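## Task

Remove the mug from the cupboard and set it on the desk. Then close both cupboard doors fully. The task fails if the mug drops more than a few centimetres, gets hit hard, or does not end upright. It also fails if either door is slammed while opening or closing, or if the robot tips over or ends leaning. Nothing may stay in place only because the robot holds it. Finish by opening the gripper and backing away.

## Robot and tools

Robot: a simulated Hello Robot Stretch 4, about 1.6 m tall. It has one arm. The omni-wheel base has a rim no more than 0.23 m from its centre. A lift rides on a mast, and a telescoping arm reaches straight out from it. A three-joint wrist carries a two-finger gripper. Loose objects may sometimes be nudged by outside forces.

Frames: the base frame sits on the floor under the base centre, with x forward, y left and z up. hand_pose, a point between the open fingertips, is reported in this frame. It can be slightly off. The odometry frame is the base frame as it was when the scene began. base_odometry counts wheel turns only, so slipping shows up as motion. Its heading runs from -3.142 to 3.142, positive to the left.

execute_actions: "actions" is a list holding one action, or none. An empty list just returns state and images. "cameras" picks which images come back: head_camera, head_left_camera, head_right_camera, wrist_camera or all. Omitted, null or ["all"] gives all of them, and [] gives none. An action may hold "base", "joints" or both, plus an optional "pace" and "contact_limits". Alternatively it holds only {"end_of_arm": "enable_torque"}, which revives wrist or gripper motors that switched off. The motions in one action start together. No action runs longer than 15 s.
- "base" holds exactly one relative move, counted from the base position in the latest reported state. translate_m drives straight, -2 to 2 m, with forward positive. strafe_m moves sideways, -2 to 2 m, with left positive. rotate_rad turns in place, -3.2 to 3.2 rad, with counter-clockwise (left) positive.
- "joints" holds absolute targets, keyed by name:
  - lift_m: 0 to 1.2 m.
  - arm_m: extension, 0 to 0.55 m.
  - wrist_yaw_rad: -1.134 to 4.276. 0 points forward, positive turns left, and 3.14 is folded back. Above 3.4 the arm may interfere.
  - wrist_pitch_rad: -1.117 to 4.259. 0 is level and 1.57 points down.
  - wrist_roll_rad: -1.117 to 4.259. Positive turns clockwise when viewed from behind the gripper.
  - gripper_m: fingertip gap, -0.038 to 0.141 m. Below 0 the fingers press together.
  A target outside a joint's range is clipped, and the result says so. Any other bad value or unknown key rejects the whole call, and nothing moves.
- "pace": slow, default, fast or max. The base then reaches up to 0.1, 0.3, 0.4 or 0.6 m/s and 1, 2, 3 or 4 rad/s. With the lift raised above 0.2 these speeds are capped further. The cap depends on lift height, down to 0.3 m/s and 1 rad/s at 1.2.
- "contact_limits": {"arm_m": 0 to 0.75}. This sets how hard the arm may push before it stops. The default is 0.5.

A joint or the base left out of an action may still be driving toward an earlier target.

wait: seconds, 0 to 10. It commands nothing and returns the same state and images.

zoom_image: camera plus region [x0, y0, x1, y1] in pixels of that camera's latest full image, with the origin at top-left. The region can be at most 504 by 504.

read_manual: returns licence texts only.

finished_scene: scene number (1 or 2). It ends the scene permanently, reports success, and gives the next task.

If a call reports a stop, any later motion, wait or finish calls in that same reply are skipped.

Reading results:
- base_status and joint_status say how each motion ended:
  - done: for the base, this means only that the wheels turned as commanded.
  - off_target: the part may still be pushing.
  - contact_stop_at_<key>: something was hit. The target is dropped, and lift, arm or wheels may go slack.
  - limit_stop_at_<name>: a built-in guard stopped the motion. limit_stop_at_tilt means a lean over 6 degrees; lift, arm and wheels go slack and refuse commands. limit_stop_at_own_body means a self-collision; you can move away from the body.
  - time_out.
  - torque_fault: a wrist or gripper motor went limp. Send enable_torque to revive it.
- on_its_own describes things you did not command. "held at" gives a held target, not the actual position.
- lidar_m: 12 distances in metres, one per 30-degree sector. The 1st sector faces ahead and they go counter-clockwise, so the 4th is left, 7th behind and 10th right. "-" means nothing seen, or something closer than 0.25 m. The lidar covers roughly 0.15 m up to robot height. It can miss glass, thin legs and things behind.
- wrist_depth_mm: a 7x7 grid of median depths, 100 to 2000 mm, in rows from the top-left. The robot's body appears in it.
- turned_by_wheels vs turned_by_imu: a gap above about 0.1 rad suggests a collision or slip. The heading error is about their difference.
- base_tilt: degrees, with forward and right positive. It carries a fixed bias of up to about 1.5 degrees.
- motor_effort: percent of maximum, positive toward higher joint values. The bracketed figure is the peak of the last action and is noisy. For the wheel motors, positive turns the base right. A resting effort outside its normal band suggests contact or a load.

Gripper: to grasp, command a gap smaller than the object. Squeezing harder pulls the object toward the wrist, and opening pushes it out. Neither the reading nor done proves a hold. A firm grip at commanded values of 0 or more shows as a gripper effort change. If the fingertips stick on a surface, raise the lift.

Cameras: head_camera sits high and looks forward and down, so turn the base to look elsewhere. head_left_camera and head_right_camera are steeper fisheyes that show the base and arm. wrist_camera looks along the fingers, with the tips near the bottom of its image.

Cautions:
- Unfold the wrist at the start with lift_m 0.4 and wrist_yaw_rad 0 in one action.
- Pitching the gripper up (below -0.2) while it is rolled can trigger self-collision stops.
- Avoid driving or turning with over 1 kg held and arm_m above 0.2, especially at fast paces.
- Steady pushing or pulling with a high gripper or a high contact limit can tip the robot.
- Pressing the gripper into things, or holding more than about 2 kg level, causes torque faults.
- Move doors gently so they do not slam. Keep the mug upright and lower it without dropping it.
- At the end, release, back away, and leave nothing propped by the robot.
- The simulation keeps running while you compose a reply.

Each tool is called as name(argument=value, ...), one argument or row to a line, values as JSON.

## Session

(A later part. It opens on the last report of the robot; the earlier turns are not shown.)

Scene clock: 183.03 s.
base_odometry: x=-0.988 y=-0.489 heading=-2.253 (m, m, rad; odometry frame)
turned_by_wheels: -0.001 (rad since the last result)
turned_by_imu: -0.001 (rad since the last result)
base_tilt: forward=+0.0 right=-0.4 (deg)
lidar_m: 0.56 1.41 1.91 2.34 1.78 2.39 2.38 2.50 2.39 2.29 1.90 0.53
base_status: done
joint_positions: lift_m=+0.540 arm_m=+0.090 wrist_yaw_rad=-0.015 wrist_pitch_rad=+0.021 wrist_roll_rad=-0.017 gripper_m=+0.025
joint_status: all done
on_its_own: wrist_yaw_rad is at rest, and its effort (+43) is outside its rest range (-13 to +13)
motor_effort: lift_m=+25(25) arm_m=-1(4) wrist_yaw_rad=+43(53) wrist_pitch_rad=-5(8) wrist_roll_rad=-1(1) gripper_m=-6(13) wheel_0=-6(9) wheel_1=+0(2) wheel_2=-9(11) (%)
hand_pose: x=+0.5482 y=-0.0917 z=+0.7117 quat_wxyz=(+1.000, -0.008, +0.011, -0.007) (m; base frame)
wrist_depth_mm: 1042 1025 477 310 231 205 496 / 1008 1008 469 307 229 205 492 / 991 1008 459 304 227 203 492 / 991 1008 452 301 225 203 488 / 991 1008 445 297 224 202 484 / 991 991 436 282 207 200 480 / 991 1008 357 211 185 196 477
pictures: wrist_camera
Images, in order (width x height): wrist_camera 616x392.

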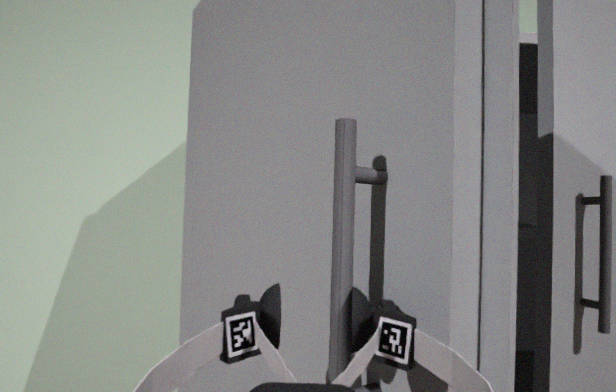

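execute_actions(
  actions=[
    {"base": {"translate_m": -0.07}, "joints": {"arm_m": 0.03}},
  ],
  cameras=["head_camera", "wrist_camera"],
)

Scene clock: 188.80 s.
base_odometry: x=-0.944 y=-0.434 heading=-2.253 (m, m, rad; odometry frame)
turned_by_wheels: +0.000 (rad since the last result)
turned_by_imu: +0.001 (rad since the last result)
base_tilt: forward=+0.0 right=-0.4 (deg)
lidar_m: 0.56 1.47 2.05 2.27 1.73 2.39 2.31 2.43 2.38 2.29 1.99 0.57
base_status: done
joint_positions: lift_m=+0.540 arm_m=+0.031 wrist_yaw_rad=+0.000 wrist_pitch_rad=+0.021 wrist_roll_rad=-0.017 gripper_m=+0.025
joint_status: all done
motor_effort: lift_m=+24(25) arm_m=-6(5) wrist_yaw_rad=-1(44) wrist_pitch_rad=-5(7) wrist_roll_rad=-1(0) gripper_m=-5(7) wheel_0=+1(7) wheel_1=-1(6) wheel_2=+0(9) (%)
hand_pose: x=+0.4905 y=-0.0874 z=+0.7117 quat_wxyz=(+1.000, -0.008, +0.011, +0.000) (m; base frame)
wrist_depth_mm: 1138 1160 1160 404 319 1160 1160 / 1160 1160 1160 399 315 741 621 / 1160 1160 683 394 317 1118 615 / 1118 1138 676 368 314 809 615 / 1118 1138 654 362 310 1098 615 / 1138 1138 640 324 306 1138 603 / 1160 1138 488 208 183 854 603
pictures: head_camera, wrist_camera
Images, in order (width x height): head_camera 420x560, wrist_camera 616x392.

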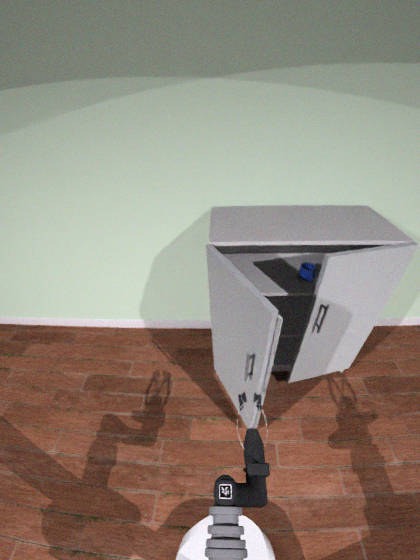

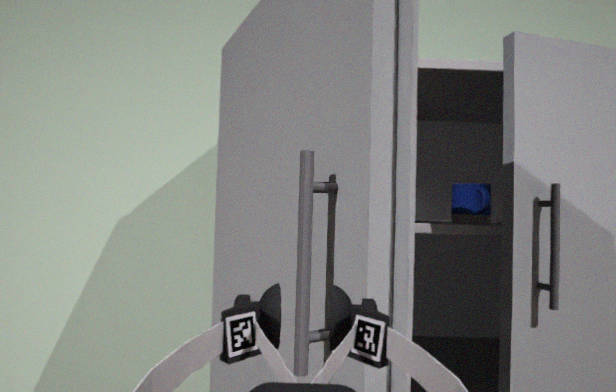

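zoom_image(
  camera="wrist_camera",
  region=[410, 150, 530, 250],
)

zoom_image(
  camera="head_camera",
  region=[240, 230, 360, 320],
)

Region (410, 150, 530, 250) of wrist_camera's 616x392 image, scaled by 4.200.

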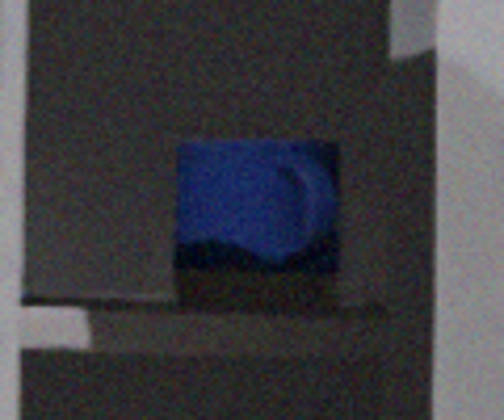

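Region (240, 230, 360, 320) of head_camera's 420x560 image, scaled by 4.200, with more detail than that image has; it fills the top 378 rows of this view, and the rest is white.

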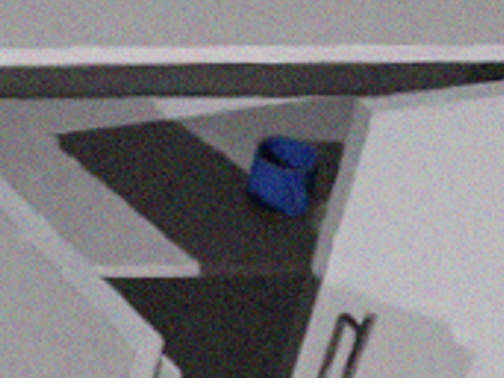

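execute_actions(
  actions=[
    {"base": {"strafe_m": -0.16}, "joints": {"gripper_m": 0.05}, "pace": "fast"},
  ],
  cameras=[],
)

execute_actions(
  actions=[
    {"base": {"strafe_m": -0.21}, "joints": {"arm_m": 0.32}, "pace": "fast"},
  ],
  cameras=["head_camera", "wrist_camera"],
)

Scene clock: 220.10 s.
base_odometry: x=-1.068 y=-0.333 heading=-2.253 (m, m, rad; odometry frame)
turned_by_wheels: +0.000 (rad since the last result)
turned_by_imu: +0.000 (rad since the last result)
base_tilt: forward=+0.0 right=-0.5 (deg)
lidar_m: 0.54 1.45 2.04 2.25 1.90 2.40 2.30 2.41 2.21 2.14 1.98 0.87
base_status: done
joint_positions: lift_m=+0.540 arm_m=+0.031 wrist_yaw_rad=+0.000 wrist_pitch_rad=+0.021 wrist_roll_rad=-0.017 gripper_m=+0.050
joint_status: all done
motor_effort: lift_m=+23(25) arm_m=-6(6) wrist_yaw_rad=-1(1) wrist_pitch_rad=-6(5) wrist_roll_rad=-1(0) gripper_m=-4(4) wheel_0=-1(12) wheel_1=+1(7) wheel_2=+1(1) (%)
hand_pose: x=+0.4904 y=-0.0874 z=+0.7118 quat_wxyz=(+1.000, -0.008, +0.011, +0.000) (m; base frame)
wrist_depth_mm: 1160 1160 1160 1160 1160 1160 1138 / 1160 1160 723 831 723 627 654 / 1138 603 1118 1118 1118 621 654 / 1138 394 1118 1118 798 615 654 / 1138 325 1118 1118 732 615 647 / 1138 327 296 1118 585 621 654 / 1118 353 293 854 580 609 647
pictures: none
No camera images: the call's "cameras" was empty. Leave "cameras" out to get every camera's image.

Scene clock: 221.80 s.
base_odometry: x=-1.231 y=-0.201 heading=-2.253 (m, m, rad; odometry frame)
turned_by_wheels: +0.000 (rad since the last result)
turned_by_imu: +0.000 (rad since the last result)
base_tilt: forward=+0.0 right=-0.4 (deg)
lidar_m: 0.82 0.57 2.04 2.25 2.12 2.41 2.31 2.42 2.00 1.91 1.97 0.92
base_status: done
joint_positions: lift_m=+0.540 arm_m=+0.319 wrist_yaw_rad=+0.000 wrist_pitch_rad=+0.021 wrist_roll_rad=-0.017 gripper_m=+0.050
joint_status: all done
motor_effort: lift_m=+23(23) arm_m=+6(8) wrist_yaw_rad=+1(0) wrist_pitch_rad=-5(5) wrist_roll_rad=-1(0) gripper_m=-2(3) wheel_0=-1(8) wheel_1=+2(10) wheel_2=+2(2) (%)
hand_pose: x=+0.7782 y=-0.0874 z=+0.7119 quat_wxyz=(+1.000, -0.008, +0.010, +0.000) (m; base frame)
wrist_depth_mm: 597 591 580 320 338 357 375 / 723 842 788 319 336 355 375 / 741 842 831 314 334 353 370 / 732 831 831 310 332 351 373 / 732 831 842 314 330 351 370 / 750 831 304 310 325 347 366 / 741 831 300 278 320 345 366
pictures: head_camera, wrist_camera
Images, in order (width x height): head_camera 420x560, wrist_camera 616x392.

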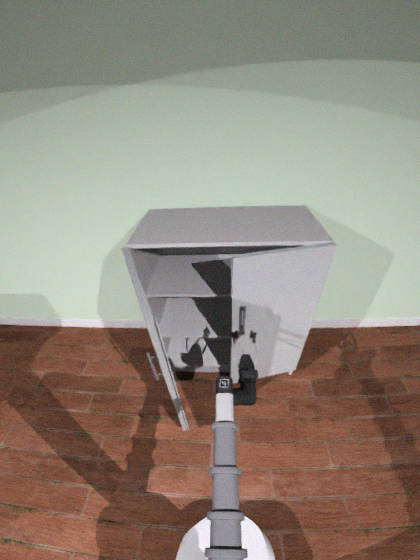

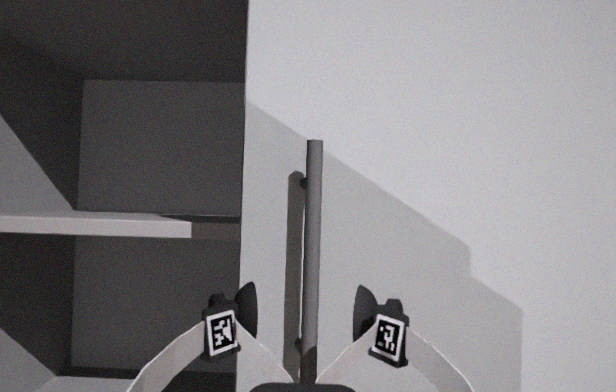

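execute_actions(
  actions=[
    {"base": {"strafe_m": -0.005}, "joints": {"arm_m": 0.387, "gripper_m": 0.035}, "contact_limits": {"arm_m": 0.2}},
  ],
  cameras=["wrist_camera"],
)

Scene clock: 226.10 s.
base_odometry: x=-1.235 y=-0.198 heading=-2.253 (m, m, rad; odometry frame)
turned_by_wheels: +0.000 (rad since the last result)
turned_by_imu: +0.001 (rad since the last result)
base_tilt: forward=+0.0 right=-0.4 (deg)
lidar_m: 0.81 0.57 2.02 2.27 2.12 2.40 2.31 2.41 1.99 1.92 2.00 0.92
base_status: done
joint_positions: lift_m=+0.540 arm_m=+0.386 wrist_yaw_rad=+0.000 wrist_pitch_rad=+0.021 wrist_roll_rad=-0.017 gripper_m=+0.035
joint_status: all done
motor_effort: lift_m=+23(24) arm_m=+6(4) wrist_yaw_rad=+0(0) wrist_pitch_rad=-5(5) wrist_roll_rad=-1(1) gripper_m=-3(4) wheel_0=+1(5) wheel_1=-1(4) wheel_2=+0(1) (%)
contact_limits: arm_m 0.2
hand_pose: x=+0.8452 y=-0.0874 z=+0.7119 quat_wxyz=(+1.000, -0.008, +0.010, +0.000) (m; base frame)
wrist_depth_mm: 603 597 525 253 267 283 297 / 732 778 732 253 266 281 296 / 741 768 245 249 264 279 296 / 732 768 244 248 264 279 294 / 707 768 242 248 264 278 293 / 759 759 239 216 262 276 291 / 741 759 190 212 187 276 289
pictures: wrist_camera
Images, in order (width x height): wrist_camera 616x392.

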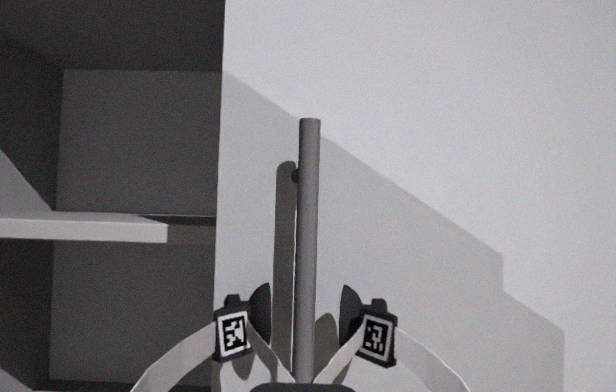

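execute_actions(
  actions=[
    {"joints": {"arm_m": 0.392, "gripper_m": -0.012}, "contact_limits": {"arm_m": 0.2}},
  ],
  cameras=["wrist_camera"],
)

Scene clock: 229.00 s.
base_odometry: x=-1.235 y=-0.198 heading=-2.253 (m, m, rad; odometry frame)
turned_by_wheels: +0.000 (rad since the last result)
turned_by_imu: +0.000 (rad since the last result)
base_tilt: forward=+0.1 right=-0.4 (deg)
lidar_m: 0.80 0.58 2.02 2.27 2.11 2.40 2.32 2.41 2.00 1.92 1.98 0.92
base_status: not commanded
joint_positions: lift_m=+0.540 arm_m=+0.391 wrist_yaw_rad=-0.001 wrist_pitch_rad=+0.021 wrist_roll_rad=-0.017 gripper_m=-0.012
joint_status: all done
motor_effort: lift_m=+24(24) arm_m=+6(6) wrist_yaw_rad=+2(2) wrist_pitch_rad=-4(4) wrist_roll_rad=+0(1) gripper_m=-15(16) wheel_0=+0(1) wheel_1=-1(1) wheel_2=+0(0) (%)
contact_limits: arm_m 0.2
hand_pose: x=+0.8502 y=-0.0877 z=+0.7119 quat_wxyz=(+1.000, -0.008, +0.011, +0.000) (m; base frame)
wrist_depth_mm: 597 597 521 242 256 272 287 / 732 778 233 241 255 271 287 / 750 768 233 236 253 271 286 / 732 768 233 236 253 270 285 / 715 759 231 236 252 266 283 / 750 759 229 205 251 267 282 / 750 750 178 201 177 265 279
pictures: wrist_camera
Images, in order (width x height): wrist_camera 616x392.

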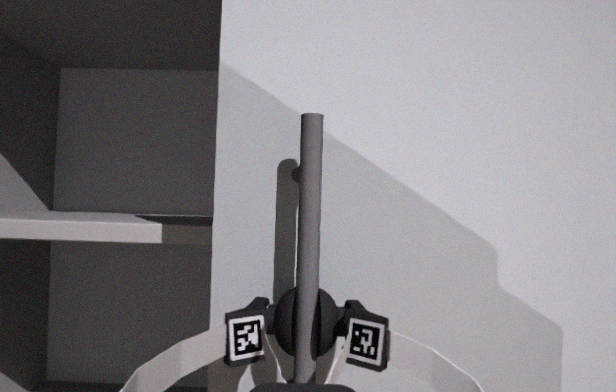

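execute_actions(
  actions=[
    {"base": {"strafe_m": -0.083}, "joints": {"arm_m": 0.253}},
  ],
  cameras=["head_camera", "wrist_camera"],
)

Scene clock: 237.87 s.
base_odometry: x=-1.300 y=-0.146 heading=-2.252 (m, m, rad; odometry frame)
turned_by_wheels: +0.000 (rad since the last result)
turned_by_imu: +0.002 (rad since the last result)
base_tilt: forward=+0.1 right=-0.3 (deg)
lidar_m: 0.66 0.61 2.03 2.25 2.18 2.41 2.31 2.43 1.93 1.83 1.91 0.82
base_status: done
joint_positions: lift_m=+0.540 arm_m=+0.254 wrist_yaw_rad=+0.001 wrist_pitch_rad=+0.021 wrist_roll_rad=-0.017 gripper_m=-0.012
joint_status: all done
motor_effort: lift_m=+23(23) arm_m=-6(7) wrist_yaw_rad=-4(33) wrist_pitch_rad=-5(6) wrist_roll_rad=-1(1) gripper_m=-15(16) wheel_0=+0(17) wheel_1=+2(5) wheel_2=+2(6) (%)
hand_pose: x=+0.7136 y=-0.0871 z=+0.7119 quat_wxyz=(+1.000, -0.008, +0.011, +0.001) (m; base frame)
wrist_depth_mm: 597 591 216 247 294 368 699 / 809 878 216 247 294 368 707 / 878 891 216 240 294 366 699 / 854 891 215 236 294 366 691 / 854 891 216 235 293 362 691 / 878 891 207 202 293 364 683 / 798 809 181 201 177 364 904
pictures: head_camera, wrist_camera
Images, in order (width x height): head_camera 420x560, wrist_camera 616x392.

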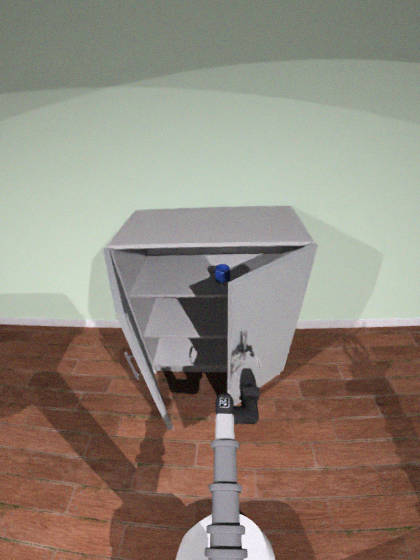

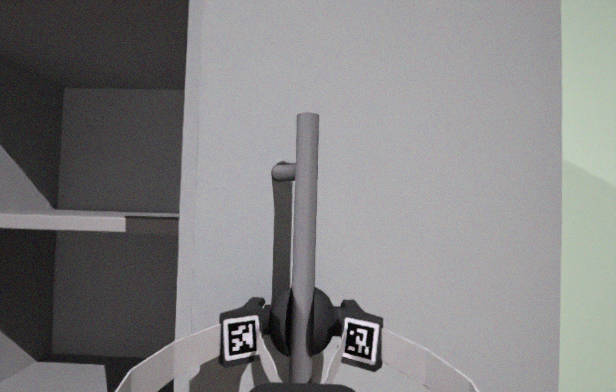

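execute_actions(
  actions=[
    {"joints": {"gripper_m": 0.028}},
  ],
  cameras=[],
)

execute_actions(
  actions=[
    {"joints": {"arm_m": 0.185}, "pace": "fast"},
  ],
  cameras=["wrist_camera"],
)

Scene clock: 263.97 s.
base_odometry: x=-1.300 y=-0.146 heading=-2.252 (m, m, rad; odometry frame)
turned_by_wheels: +0.000 (rad since the last result)
turned_by_imu: +0.001 (rad since the last result)
base_tilt: forward=+0.0 right=-0.4 (deg)
lidar_m: 0.67 0.61 2.01 2.28 2.20 2.41 2.32 2.43 1.90 1.83 1.92 0.86
base_status: not commanded
joint_positions: lift_m=+0.540 arm_m=+0.254 wrist_yaw_rad=+0.000 wrist_pitch_rad=+0.021 wrist_roll_rad=-0.017 gripper_m=+0.028
joint_status: all done
motor_effort: lift_m=+23(24) arm_m=-5(6) wrist_yaw_rad=-1(9) wrist_pitch_rad=-5(5) wrist_roll_rad=-1(1) gripper_m=-5(15) wheel_0=+1(2) wheel_1=+2(3) wheel_2=+2(2) (%)
hand_pose: x=+0.7133 y=-0.0874 z=+0.7119 quat_wxyz=(+1.000, -0.008, +0.011, +0.000) (m; base frame)
wrist_depth_mm: 597 591 229 259 307 377 707 / 809 866 229 258 306 377 699 / 878 904 224 258 306 375 699 / 854 891 223 258 304 373 691 / 866 891 224 257 304 373 691 / 878 891 213 211 304 373 917 / 809 798 211 207 189 370 904
pictures: none
No camera images: the call's "cameras" was empty. Leave "cameras" out to get every camera's image.

Scene clock: 264.93 s.
base_odometry: x=-1.300 y=-0.146 heading=-2.252 (m, m, rad; odometry frame)
turned_by_wheels: +0.000 (rad since the last result)
turned_by_imu: +0.000 (rad since the last result)
base_tilt: forward=+0.0 right=-0.4 (deg)
lidar_m: 0.68 0.63 2.04 2.26 2.19 2.38 2.33 2.41 1.89 1.83 1.94 0.84
base_status: not commanded
joint_positions: lift_m=+0.540 arm_m=+0.186 wrist_yaw_rad=+0.000 wrist_pitch_rad=+0.021 wrist_roll_rad=-0.017 gripper_m=+0.028
joint_status: all done
motor_effort: lift_m=+23(24) arm_m=-6(8) wrist_yaw_rad=+1(1) wrist_pitch_rad=-5(5) wrist_roll_rad=+0(0) gripper_m=-5(6) wheel_0=+1(1) wheel_1=+2(2) wheel_2=+2(2) (%)
hand_pose: x=+0.6454 y=-0.0874 z=+0.7119 quat_wxyz=(+1.000, -0.008, +0.011, +0.000) (m; base frame)
wrist_depth_mm: 634 627 301 327 387 473 1008 / 809 854 301 325 389 473 991 / 878 976 300 327 387 473 991 / 854 960 294 325 387 473 1008 / 878 946 293 325 384 469 991 / 891 960 283 310 384 469 976 / 798 854 278 207 189 466 976
pictures: wrist_camera
Images, in order (width x height): wrist_camera 616x392.

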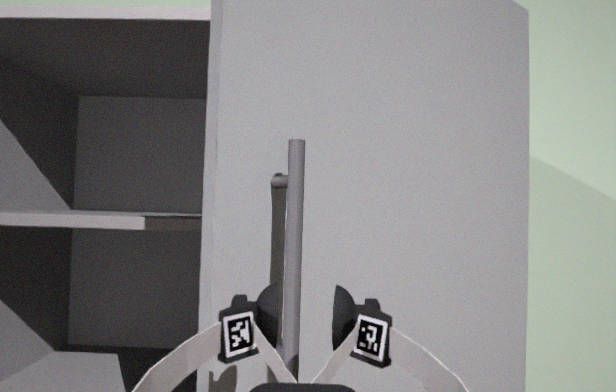

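execute_actions(
  actions=[
    {"base": {"strafe_m": 0.155}, "joints": {"lift_m": 0.63}, "pace": "fast"},
  ],
  cameras=["head_camera", "wrist_camera"],
)

Scene clock: 268.67 s.
base_odometry: x=-1.179 y=-0.243 heading=-2.252 (m, m, rad; odometry frame)
turned_by_wheels: +0.000 (rad since the last result)
turned_by_imu: +0.001 (rad since the last result)
base_tilt: forward=+0.1 right=-0.4 (deg)
lidar_m: 0.57 0.57 2.04 2.20 2.06 2.41 2.33 2.41 2.09 2.00 1.99 0.72
base_status: done
joint_positions: lift_m=+0.630 arm_m=+0.186 wrist_yaw_rad=+0.000 wrist_pitch_rad=+0.021 wrist_roll_rad=-0.017 gripper_m=+0.028
joint_status: all done
motor_effort: lift_m=+24(27) arm_m=-6(6) wrist_yaw_rad=+0(0) wrist_pitch_rad=-5(6) wrist_roll_rad=-1(1) gripper_m=-4(5) wheel_0=+1(9) wheel_1=+0(13) wheel_2=+1(2) (%)
hand_pose: x=+0.6454 y=-0.0874 z=+0.8018 quat_wxyz=(+1.000, -0.008, +0.011, +0.000) (m; base frame)
wrist_depth_mm: 991 1008 1008 1025 991 325 991 / 591 647 634 621 569 324 402 / 647 878 960 976 759 322 402 / 654 960 960 960 976 320 399 / 634 842 931 668 661 319 399 / 640 904 574 946 286 298 399 / 654 842 946 206 189 300 399
pictures: head_camera, wrist_camera
Images, in order (width x height): head_camera 420x560, wrist_camera 616x392.

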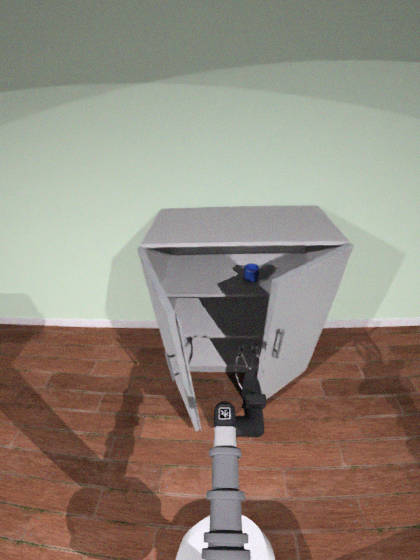

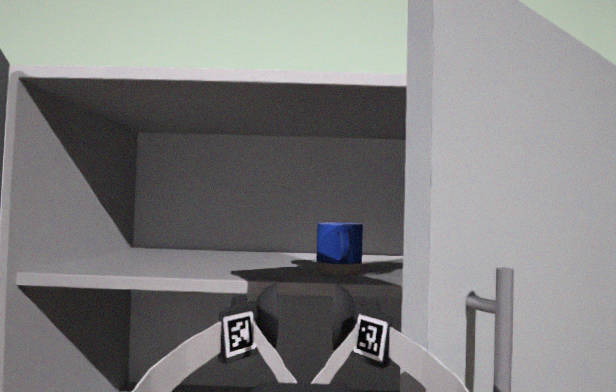

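execute_actions(
  actions=[
    {"base": {"translate_m": 0.14}, "joints": {"arm_m": 0.34, "gripper_m": 0.06}, "pace": "fast"},
  ],
  cameras=["head_camera", "wrist_camera"],
)

Scene clock: 278.50 s.
base_odometry: x=-1.268 y=-0.352 heading=-2.253 (m, m, rad; odometry frame)
turned_by_wheels: +0.000 (rad since the last result)
turned_by_imu: +0.000 (rad since the last result)
base_tilt: forward=+0.0 right=-0.4 (deg)
lidar_m: 0.82 0.43 1.82 2.72 2.09 2.57 2.44 2.58 2.07 1.99 1.79 0.58
base_status: done
joint_positions: lift_m=+0.630 arm_m=+0.339 wrist_yaw_rad=+0.000 wrist_pitch_rad=+0.021 wrist_roll_rad=-0.017 gripper_m=+0.060
joint_status: all done
motor_effort: lift_m=+24(24) arm_m=+6(9) wrist_yaw_rad=-1(0) wrist_pitch_rad=-5(5) wrist_roll_rad=-1(1) gripper_m=-2(5) wheel_0=-2(5) wheel_1=-1(5) wheel_2=-1(10) (%)
hand_pose: x=+0.7983 y=-0.0874 z=+0.8019 quat_wxyz=(+1.000, -0.008, +0.011, +0.000) (m; base frame)
wrist_depth_mm: 404 399 394 392 387 377 373 / 580 591 580 569 549 539 530 / 634 683 691 691 691 683 676 / 647 691 683 691 691 691 654 / 634 683 676 676 676 683 661 / 392 404 214 384 357 445 455 / 297 286 286 286 286 287 287
pictures: head_camera, wrist_camera
Images, in order (width x height): head_camera 420x560, wrist_camera 616x392.

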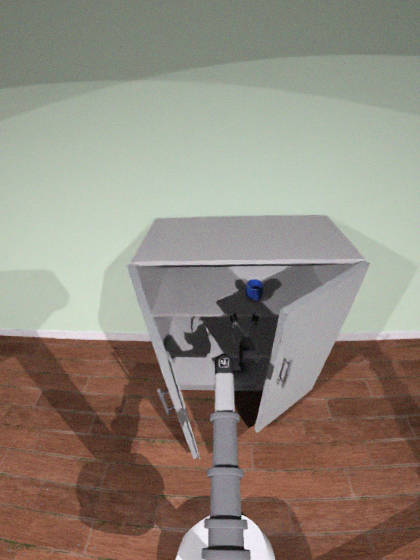

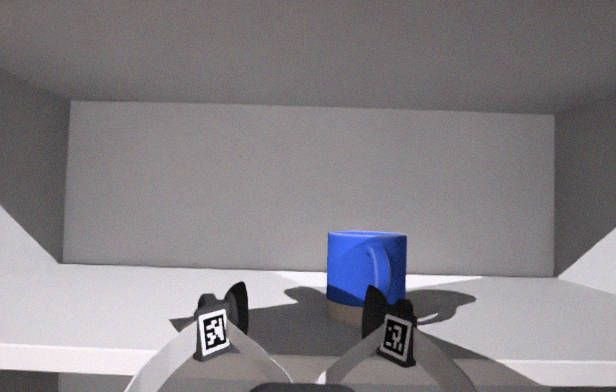

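execute_actions(
  actions=[
    {"base": {"strafe_m": -0.065}, "joints": {"arm_m": 0.39, "gripper_m": 0.118, "lift_m": 0.638}, "pace": "fast"},
  ],
  cameras=["wrist_camera"],
)

Scene clock: 287.67 s.
base_odometry: x=-1.318 y=-0.311 heading=-2.253 (m, m, rad; odometry frame)
turned_by_wheels: +0.000 (rad since the last result)
turned_by_imu: +0.001 (rad since the last result)
base_tilt: forward=+0.1 right=-0.4 (deg)
lidar_m: 0.82 0.43 1.83 2.72 2.16 2.55 2.46 2.57 2.00 1.93 1.79 0.47
base_status: done
joint_positions: lift_m=+0.638 arm_m=+0.389 wrist_yaw_rad=+0.000 wrist_pitch_rad=+0.021 wrist_roll_rad=-0.017 gripper_m=+0.118
joint_status: all done
motor_effort: lift_m=+24(27) arm_m=+7(7) wrist_yaw_rad=+0(1) wrist_pitch_rad=-5(4) wrist_roll_rad=+0(0) gripper_m=+0(4) wheel_0=+0(9) wheel_1=-1(9) wheel_2=-1(2) (%)
hand_pose: x=+0.8482 y=-0.0875 z=+0.8099 quat_wxyz=(+1.000, -0.008, +0.011, +0.000) (m; base frame)
wrist_depth_mm: 384 384 379 375 366 359 353 / 569 559 549 539 535 517 504 / 634 640 640 634 634 640 574 / 634 634 640 634 634 634 580 / 627 627 627 324 634 634 569 / 418 387 399 315 421 480 488 / 274 259 252 272 259 278 301
pictures: wrist_camera
Images, in order (width x height): wrist_camera 616x392.

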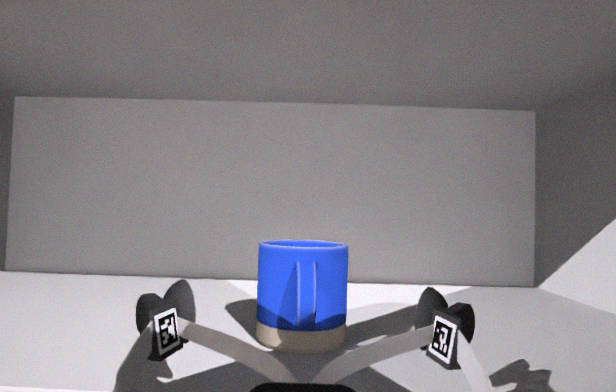

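execute_actions(
  actions=[
    {"joints": {"arm_m": 0.524}, "contact_limits": {"arm_m": 0.15}},
  ],
  cameras=["wrist_camera"],
)

Scene clock: 294.07 s.
base_odometry: x=-1.318 y=-0.311 heading=-2.253 (m, m, rad; odometry frame)
turned_by_wheels: +0.000 (rad since the last result)
turned_by_imu: +0.001 (rad since the last result)
base_tilt: forward=+0.0 right=-0.5 (deg)
lidar_m: 0.81 0.43 1.83 2.73 2.14 2.57 2.46 2.57 2.00 1.93 1.76 0.49
base_status: not commanded
joint_positions: lift_m=+0.638 arm_m=+0.523 wrist_yaw_rad=+0.000 wrist_pitch_rad=+0.021 wrist_roll_rad=-0.017 gripper_m=+0.118
joint_status: all done
motor_effort: lift_m=+24(24) arm_m=+6(7) wrist_yaw_rad=+0(0) wrist_pitch_rad=-5(5) wrist_roll_rad=-1(1) gripper_m=-1(2) wheel_0=+0(0) wheel_1=-2(2) wheel_2=-1(1) (%)
contact_limits: arm_m 0.15
hand_pose: x=+0.9822 y=-0.0874 z=+0.8099 quat_wxyz=(+1.000, -0.008, +0.011, +0.000) (m; base frame)
wrist_depth_mm: 384 384 379 375 368 362 355 / 508 504 508 508 508 504 508 / 500 508 504 508 508 500 504 / 500 500 504 500 504 504 504 / 500 496 500 500 500 500 500 / 418 389 205 181 216 480 484 / 273 259 199 150 200 278 303
pictures: wrist_camera
Images, in order (width x height): wrist_camera 616x392.

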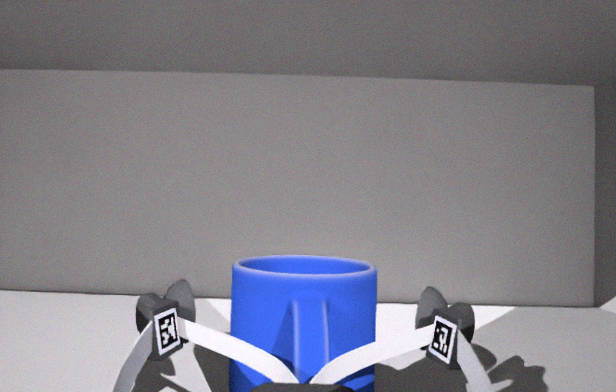

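execute_actions(
  actions=[
    {"joints": {"gripper_m": 0.045}},
  ],
  cameras=["wrist_camera"],
)

Scene clock: 301.80 s.
base_odometry: x=-1.318 y=-0.311 heading=-2.253 (m, m, rad; odometry frame)
turned_by_wheels: +0.000 (rad since the last result)
turned_by_imu: +0.001 (rad since the last result)
base_tilt: forward=+0.1 right=-0.5 (deg)
lidar_m: 0.82 0.45 1.81 2.72 2.16 2.56 2.46 2.56 2.02 1.92 1.77 0.50
base_status: not commanded
joint_positions: lift_m=+0.638 arm_m=+0.523 wrist_yaw_rad=+0.000 wrist_pitch_rad=+0.021 wrist_roll_rad=-0.017 gripper_m=+0.045
joint_status: all done
motor_effort: lift_m=+24(24) arm_m=+6(6) wrist_yaw_rad=+0(1) wrist_pitch_rad=-4(5) wrist_roll_rad=-1(1) gripper_m=-18(19) wheel_0=+0(0) wheel_1=-1(1) wheel_2=-1(1) (%)
hand_pose: x=+0.9823 y=-0.0873 z=+0.8099 quat_wxyz=(+1.000, -0.008, +0.011, +0.000) (m; base frame)
wrist_depth_mm: 387 382 379 373 368 362 353 / 508 508 504 508 508 508 504 / 500 508 508 508 504 504 504 / 500 500 504 504 504 504 508 / 500 500 500 500 504 504 500 / 418 430 190 171 199 480 488 / 274 246 182 144 183 259 301
pictures: wrist_camera
Images, in order (width x height): wrist_camera 616x392.

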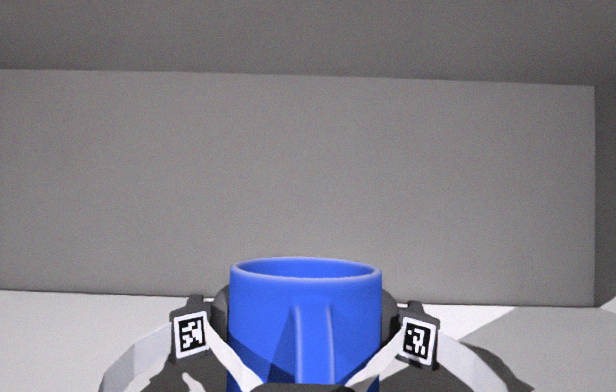

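execute_actions(
  actions=[
    {"joints": {"lift_m": 0.662}},
  ],
  cameras=["wrist_camera"],
)

Scene clock: 304.63 s.
base_odometry: x=-1.318 y=-0.311 heading=-2.253 (m, m, rad; odometry frame)
turned_by_wheels: +0.000 (rad since the last result)
turned_by_imu: +0.000 (rad since the last result)
base_tilt: forward=+0.1 right=-0.4 (deg)
lidar_m: 0.81 0.44 1.83 2.73 2.15 2.57 2.45 2.57 2.00 1.93 1.76 0.48
base_status: not commanded
joint_positions: lift_m=+0.662 arm_m=+0.523 wrist_yaw_rad=+0.000 wrist_pitch_rad=+0.024 wrist_roll_rad=-0.017 gripper_m=+0.045
joint_status: all done
motor_effort: lift_m=+25(24) arm_m=+6(6) wrist_yaw_rad=-1(1) wrist_pitch_rad=-14(14) wrist_roll_rad=-1(1) gripper_m=-18(18) wheel_0=+0(0) wheel_1=-1(1) wheel_2=-1(1) (%)
hand_pose: x=+0.9822 y=-0.0873 z=+0.8329 quat_wxyz=(+1.000, -0.008, +0.012, +0.000) (m; base frame)
wrist_depth_mm: 340 338 334 330 324 319 314 / 504 500 488 477 473 459 452 / 504 500 504 504 504 508 508 / 500 504 504 500 500 504 504 / 500 500 500 496 500 500 500 / 488 496 190 171 200 500 500 / 322 290 182 144 183 307 355
pictures: wrist_camera
Images, in order (width x height): wrist_camera 616x392.

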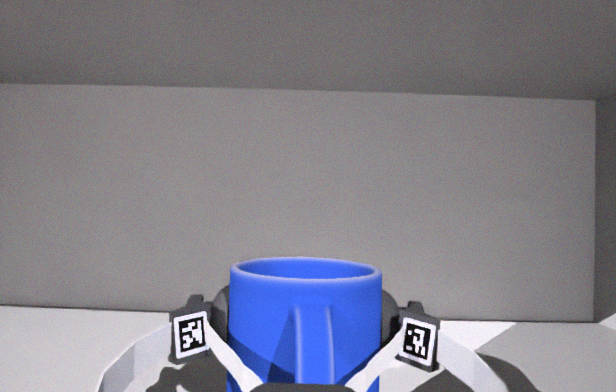

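execute_actions(
  actions=[
    {"base": {"strafe_m": 0.085}, "joints": {"arm_m": 0.41}},
  ],
  cameras=["head_camera"],
)

Scene clock: 350.30 s.
base_odometry: x=-1.252 y=-0.365 heading=-2.253 (m, m, rad; odometry frame)
turned_by_wheels: +0.000 (rad since the last result)
turned_by_imu: +0.001 (rad since the last result)
base_tilt: forward=+0.0 right=-0.4 (deg)
lidar_m: 0.42 0.43 1.83 2.70 2.09 2.56 2.46 2.57 2.09 2.02 1.78 0.54
base_status: done
joint_positions: lift_m=+0.662 arm_m=+0.411 wrist_yaw_rad=+0.000 wrist_pitch_rad=+0.024 wrist_roll_rad=-0.017 gripper_m=+0.045
joint_status: all done
motor_effort: lift_m=+26(25) arm_m=-6(6) wrist_yaw_rad=+0(2) wrist_pitch_rad=-14(13) wrist_roll_rad=+0(0) gripper_m=-17(18) wheel_0=+2(5) wheel_1=+0(5) wheel_2=-1(2) (%)
hand_pose: x=+0.8704 y=-0.0874 z=+0.8328 quat_wxyz=(+1.000, -0.008, +0.012, +0.000) (m; base frame)
wrist_depth_mm: 340 336 334 329 325 319 314 / 500 496 492 480 473 459 449 / 603 615 615 615 615 621 609 / 603 615 615 615 615 615 609 / 603 615 609 609 615 609 609 / 488 508 190 170 199 559 564 / 324 291 182 145 183 309 353
pictures: head_camera
Images, in order (width x height): head_camera 420x560.

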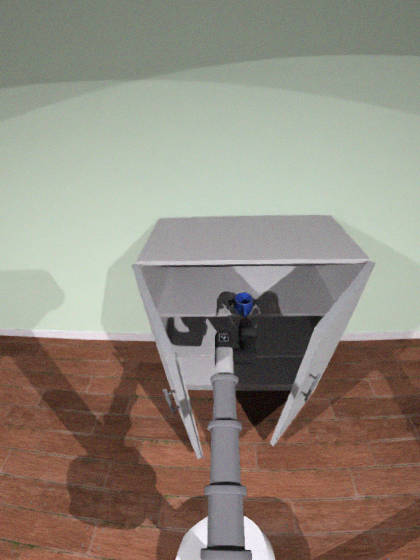

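execute_actions(
  actions=[
    {"base": {"translate_m": -0.22}, "joints": {"arm_m": 0.05}, "pace": "fast"},
  ],
  cameras=["head_camera", "wrist_camera"],
)

Scene clock: 354.60 s.
base_odometry: x=-1.113 y=-0.194 heading=-2.253 (m, m, rad; odometry frame)
turned_by_wheels: +0.000 (rad since the last result)
turned_by_imu: +0.001 (rad since the last result)
base_tilt: forward=+0.0 right=-0.4 (deg)
lidar_m: 0.62 0.68 2.15 2.00 2.04 2.33 2.24 2.35 2.09 2.01 2.09 0.72
base_status: done
joint_positions: lift_m=+0.662 arm_m=+0.051 wrist_yaw_rad=+0.000 wrist_pitch_rad=+0.024 wrist_roll_rad=-0.017 gripper_m=+0.045
joint_status: all done
motor_effort: lift_m=+26(25) arm_m=-6(7) wrist_yaw_rad=+1(3) wrist_pitch_rad=-14(15) wrist_roll_rad=-1(1) gripper_m=-17(17) wheel_0=+0(6) wheel_1=+0(2) wheel_2=-1(11) (%)
hand_pose: x=+0.5104 y=-0.0875 z=+0.8328 quat_wxyz=(+1.000, -0.008, +0.012, +0.000) (m; base frame)
wrist_depth_mm: 1205 1205 1205 1205 1205 1205 1229 / 1205 1205 1205 1229 1205 512 1205 / 1205 842 1078 1025 1008 480 1205 / 788 904 1182 1160 1182 480 1182 / 384 866 1138 1160 1182 480 1205 / 368 866 189 171 199 452 1182 / 368 768 182 144 183 430 1205
pictures: head_camera, wrist_camera
Images, in order (width x height): head_camera 420x560, wrist_camera 616x392.

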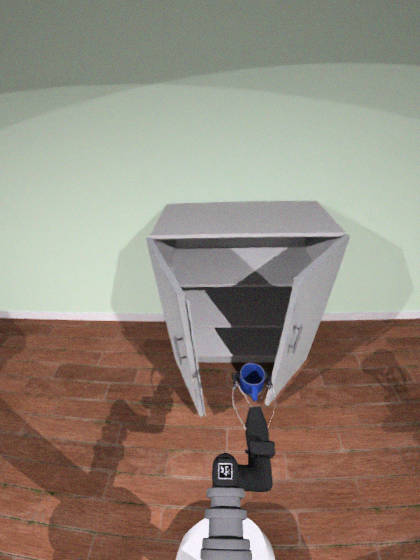

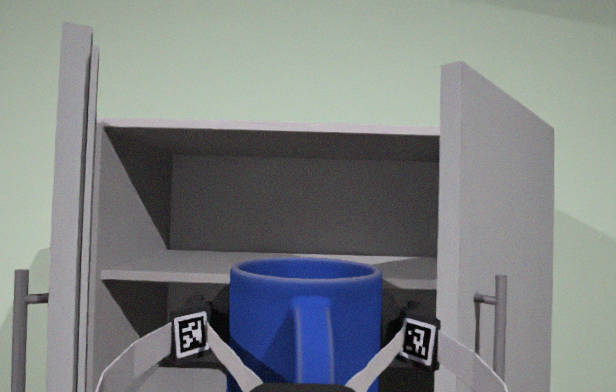

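execute_actions(
  actions=[],
)

Scene clock: 364.90 s.
base_odometry: x=-1.113 y=-0.194 heading=-2.253 (m, m, rad; odometry frame)
turned_by_wheels: +0.000 (rad since the last result)
turned_by_imu: +0.000 (rad since the last result)
base_tilt: forward=+0.0 right=-0.4 (deg)
lidar_m: 0.62 0.70 2.15 2.01 2.05 2.34 2.25 2.34 2.09 1.99 2.10 0.72
base_status: done
joint_positions: lift_m=+0.662 arm_m=+0.051 wrist_yaw_rad=+0.000 wrist_pitch_rad=+0.024 wrist_roll_rad=-0.017 gripper_m=+0.045
joint_status: all done
motor_effort: lift_m=+25(25) arm_m=-6(7) wrist_yaw_rad=+2(3) wrist_pitch_rad=-14(15) wrist_roll_rad=+0(1) gripper_m=-18(17) wheel_0=+0(6) wheel_1=+0(2) wheel_2=+0(11) (%)
hand_pose: x=+0.5104 y=-0.0875 z=+0.8328 quat_wxyz=(+1.000, -0.008, +0.012, +0.000) (m; base frame)
wrist_depth_mm: 1205 1229 1182 1205 1229 1205 1229 / 1205 1205 1182 1205 1205 517 1205 / 1205 842 1078 1025 976 484 1229 / 788 917 1182 1160 1160 480 1182 / 384 866 1160 1182 1160 480 1205 / 370 866 189 170 200 449 1205 / 368 768 182 144 183 430 1182
pictures: head_camera, head_left_camera, head_right_camera, wrist_camera
Images, in order (width x height): head_camera 420x560, head_left_camera 420x672, head_right_camera 420x672, wrist_camera 616x392.

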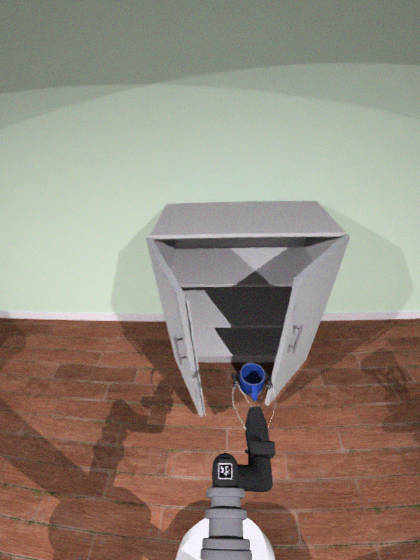

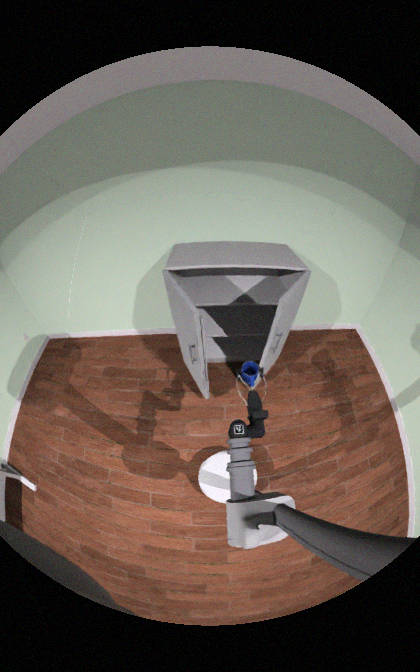

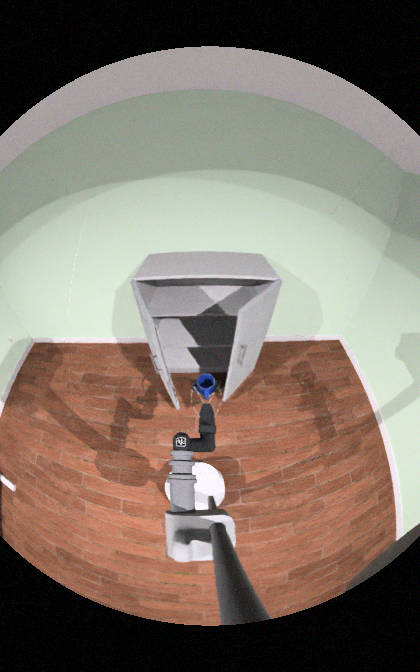

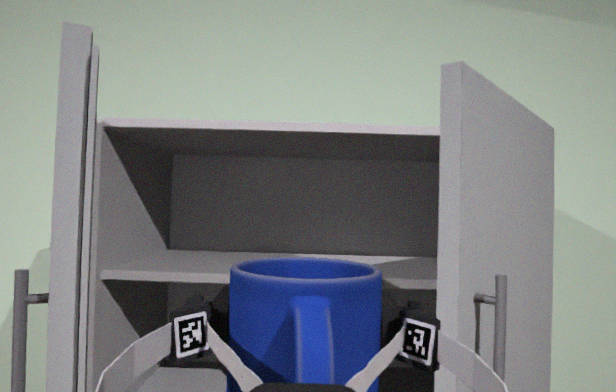

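execute_actions(
  actions=[
    {"base":{"strafe_m":0.25},"joints":{"wrist_yaw_rad":2.9,"lift_m":0.74,"arm_m":0.04},"pace":"fast"},
  ],
  cameras=["head_camera","head_left_camera"],
)

Scene clock: 415.97 s.
base_odometry: x=-0.919 y=-0.351 heading=-2.253 (m, m, rad; odometry frame)
turned_by_wheels: +0.000 (rad since the last result)
turned_by_imu: +0.002 (rad since the last result)
base_tilt: forward=+0.1 right=-0.4 (deg)
lidar_m: 0.62 1.56 2.17 1.75 1.74 2.27 2.24 2.33 2.34 2.28 2.09 0.86
base_status: done
joint_positions: lift_m=+0.740 arm_m=+0.041 wrist_yaw_rad=+2.899 wrist_pitch_rad=+0.024 wrist_roll_rad=-0.017 gripper_m=+0.045
joint_status: all done
motor_effort: lift_m=+25(26) arm_m=-5(9) wrist_yaw_rad=+2(8) wrist_pitch_rad=-13(14) wrist_roll_rad=+0(0) gripper_m=-16(19) wheel_0=+1(12) wheel_1=+1(13) wheel_2=+0(1) (%)
hand_pose: x=-0.0471 y=+0.1540 z=+0.9109 quat_wxyz=(+0.121, -0.013, -0.007, +0.993) (m; base frame)
wrist_depth_mm: 217 - - - - - - / 175 - - - - - - / 162 252 - - - - - / 175 310 - - - - - / - - - - - - - / - - 190 171 199 - - / - - 182 144 183 - -
pictures: head_camera, head_left_camera
Images, in order (width x height): head_camera 420x560, head_left_camera 420x672.

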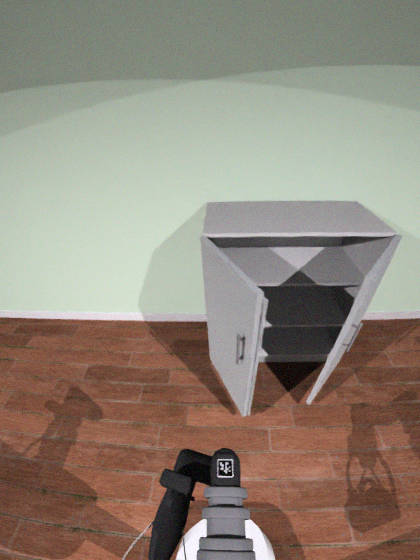

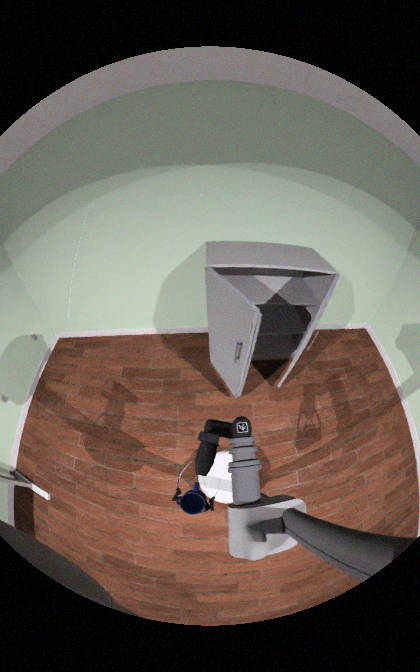

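execute_actions(
  actions=[
    {"base":{"translate_m":0.33},"joints":{"arm_m":0.19},"pace":"fast"},
  ],
  cameras=["head_camera","head_right_camera"],
)

Scene clock: 423.10 s.
base_odometry: x=-1.127 y=-0.608 heading=-2.253 (m, m, rad; odometry frame)
turned_by_wheels: +0.000 (rad since the last result)
turned_by_imu: +0.000 (rad since the last result)
base_tilt: forward=+0.1 right=-0.4 (deg)
lidar_m: 0.35 1.23 1.69 2.44 1.89 2.43 2.58 2.68 2.36 2.26 0.63 0.33
base_status: done
joint_positions: lift_m=+0.740 arm_m=+0.189 wrist_yaw_rad=+2.900 wrist_pitch_rad=+0.024 wrist_roll_rad=-0.017 gripper_m=+0.045
joint_status: all done
motor_effort: lift_m=+25(25) arm_m=+6(6) wrist_yaw_rad=+1(1) wrist_pitch_rad=-14(14) wrist_roll_rad=-1(0) gripper_m=-18(17) wheel_0=-1(3) wheel_1=+0(7) wheel_2=+1(10) (%)
hand_pose: x=+0.1008 y=+0.1539 z=+0.9108 quat_wxyz=(+0.120, -0.013, -0.007, +0.993) (m; base frame)
wrist_depth_mm: - - - - - - - / 191 410 - - - - - / 175 322 - - - - - / 189 322 - - - - - / - - - - - - - / - - 190 170 200 - - / - - 181 144 183 - -
pictures: head_camera, head_right_camera
Images, in order (width x height): head_camera 420x560, head_right_camera 420x672.

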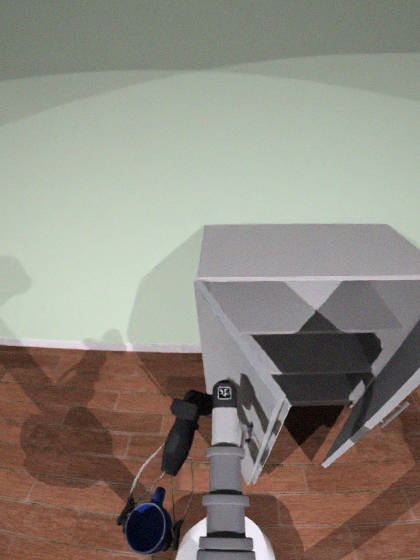

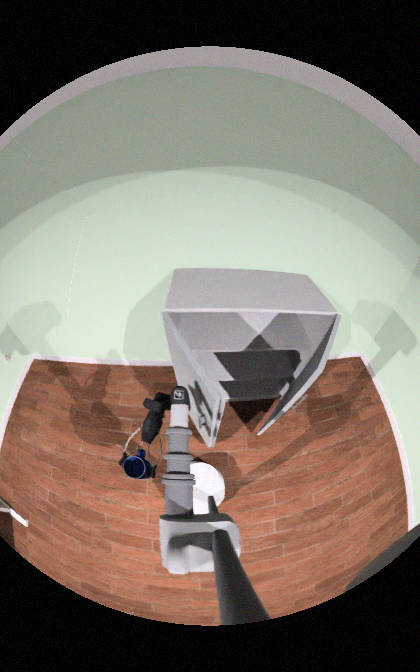

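execute_actions(
  actions=[
    {"base":{"strafe_m":-0.20},"joints":{"arm_m":0.38}},
  ],
  cameras=["head_camera","head_right_camera"],
)

Scene clock: 429.00 s.
base_odometry: x=-1.282 y=-0.482 heading=-2.252 (m, m, rad; odometry frame)
turned_by_wheels: +0.000 (rad since the last result)
turned_by_imu: +0.000 (rad since the last result)
base_tilt: forward=+0.1 right=-0.5 (deg)
lidar_m: 0.63 0.70 1.71 2.63 2.06 2.65 2.58 2.70 2.15 2.07 1.62 0.47
base_status: done
joint_positions: lift_m=+0.740 arm_m=+0.379 wrist_yaw_rad=+2.900 wrist_pitch_rad=+0.024 wrist_roll_rad=-0.017 gripper_m=+0.045
joint_status: all done
motor_effort: lift_m=+25(25) arm_m=+6(8) wrist_yaw_rad=+2(2) wrist_pitch_rad=-13(14) wrist_roll_rad=+0(0) gripper_m=-16(19) wheel_0=+0(11) wheel_1=+0(8) wheel_2=+1(1) (%)
hand_pose: x=+0.2907 y=+0.1539 z=+0.9108 quat_wxyz=(+0.120, -0.013, -0.007, +0.993) (m; base frame)
wrist_depth_mm: 544 - - - - - - / 512 - - - - - - / 181 504 - - - - - / 230 387 - - - - - / 530 - - - - - - / 512 - 190 171 199 - - / 517 - 182 144 183 - -
pictures: head_camera, head_right_camera
Images, in order (width x height): head_camera 420x560, head_right_camera 420x672.

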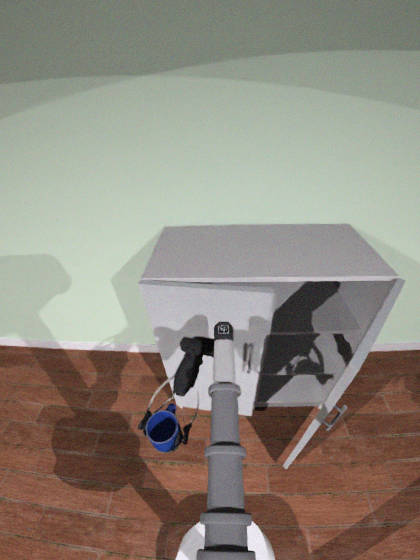

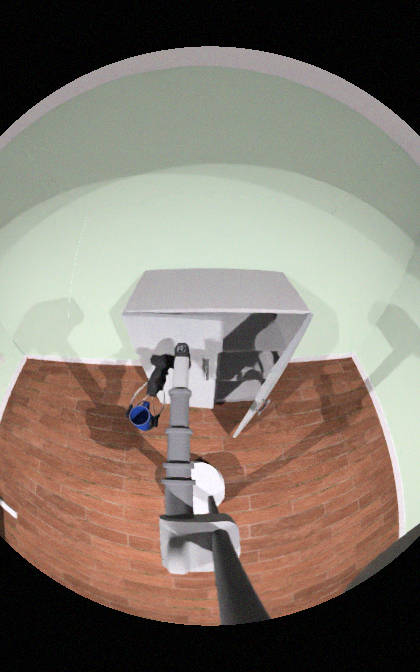

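execute_actions(
  actions=[
    {"joints":{"arm_m":0.53,"wrist_yaw_rad":3.05},"pace":"slow","contact_limits":{"arm_m":0.2}},
  ],
  cameras=["head_camera","head_right_camera"],
)

Scene clock: 434.10 s.
base_odometry: x=-1.282 y=-0.482 heading=-2.253 (m, m, rad; odometry frame)
turned_by_wheels: +0.000 (rad since the last result)
turned_by_imu: +0.003 (rad since the last result)
base_tilt: forward=+0.0 right=-0.4 (deg)
lidar_m: 0.66 0.72 1.68 2.66 2.10 2.66 2.58 2.68 2.15 2.07 1.63 0.48
base_status: not commanded
joint_positions: lift_m=+0.740 arm_m=+0.504 wrist_yaw_rad=+3.069 wrist_pitch_rad=+0.024 wrist_roll_rad=-0.017 gripper_m=+0.045
joint_status: arm_m contact_stop (moved +0.125 of +0.151); the others done
on_its_own: arm_m is slack since a contact_stop (your +0.530 is given up)
motor_effort: lift_m=+25(25) arm_m=+0(18) wrist_yaw_rad=-12(43) wrist_pitch_rad=-15(14) wrist_roll_rad=-1(1) gripper_m=-18(20) wheel_0=+1(1) wheel_1=+1(6) wheel_2=-3(11) (%)
contact_limits: arm_m 0.2
hand_pose: x=+0.3935 y=+0.1081 z=+0.9109 quat_wxyz=(+0.036, -0.012, -0.008, +0.999) (m; base frame)
wrist_depth_mm: 115 - - - - - - / 113 661 - - - - - / 112 171 715 - - - - / 116 241 512 - - - - / - - - - - - - / - - 190 170 199 - - / - 634 181 145 183 - -
pictures: head_camera, head_right_camera
Images, in order (width x height): head_camera 420x560, head_right_camera 420x672.

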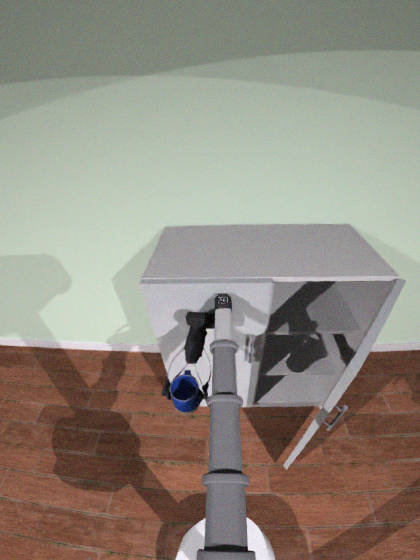

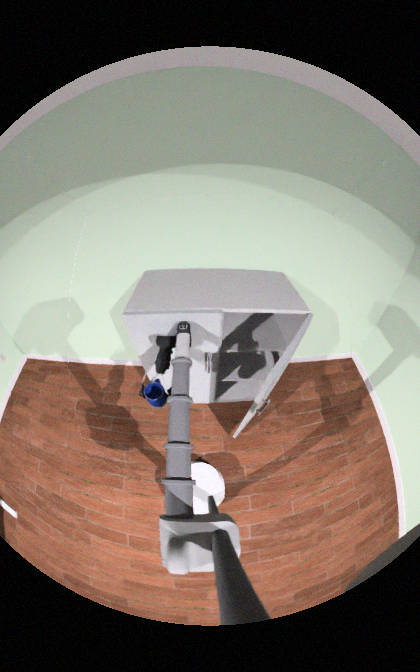

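zoom_image(
  camera="head_camera",
  region=[130, 220, 420, 480],
)

Region (130, 220, 420, 480) of head_camera's 420x560 image, scaled by 1.738, with more detail than that image has; it fills the top 452 rows of this view, and the rest is white.

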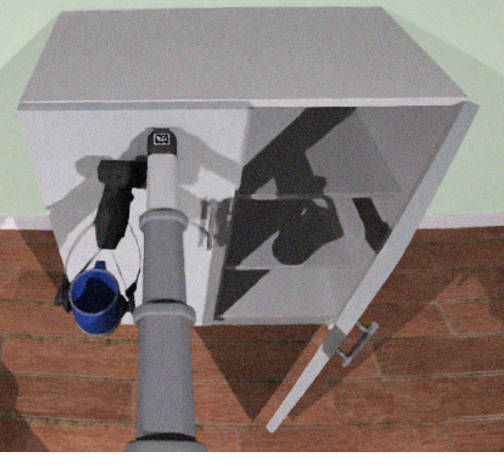

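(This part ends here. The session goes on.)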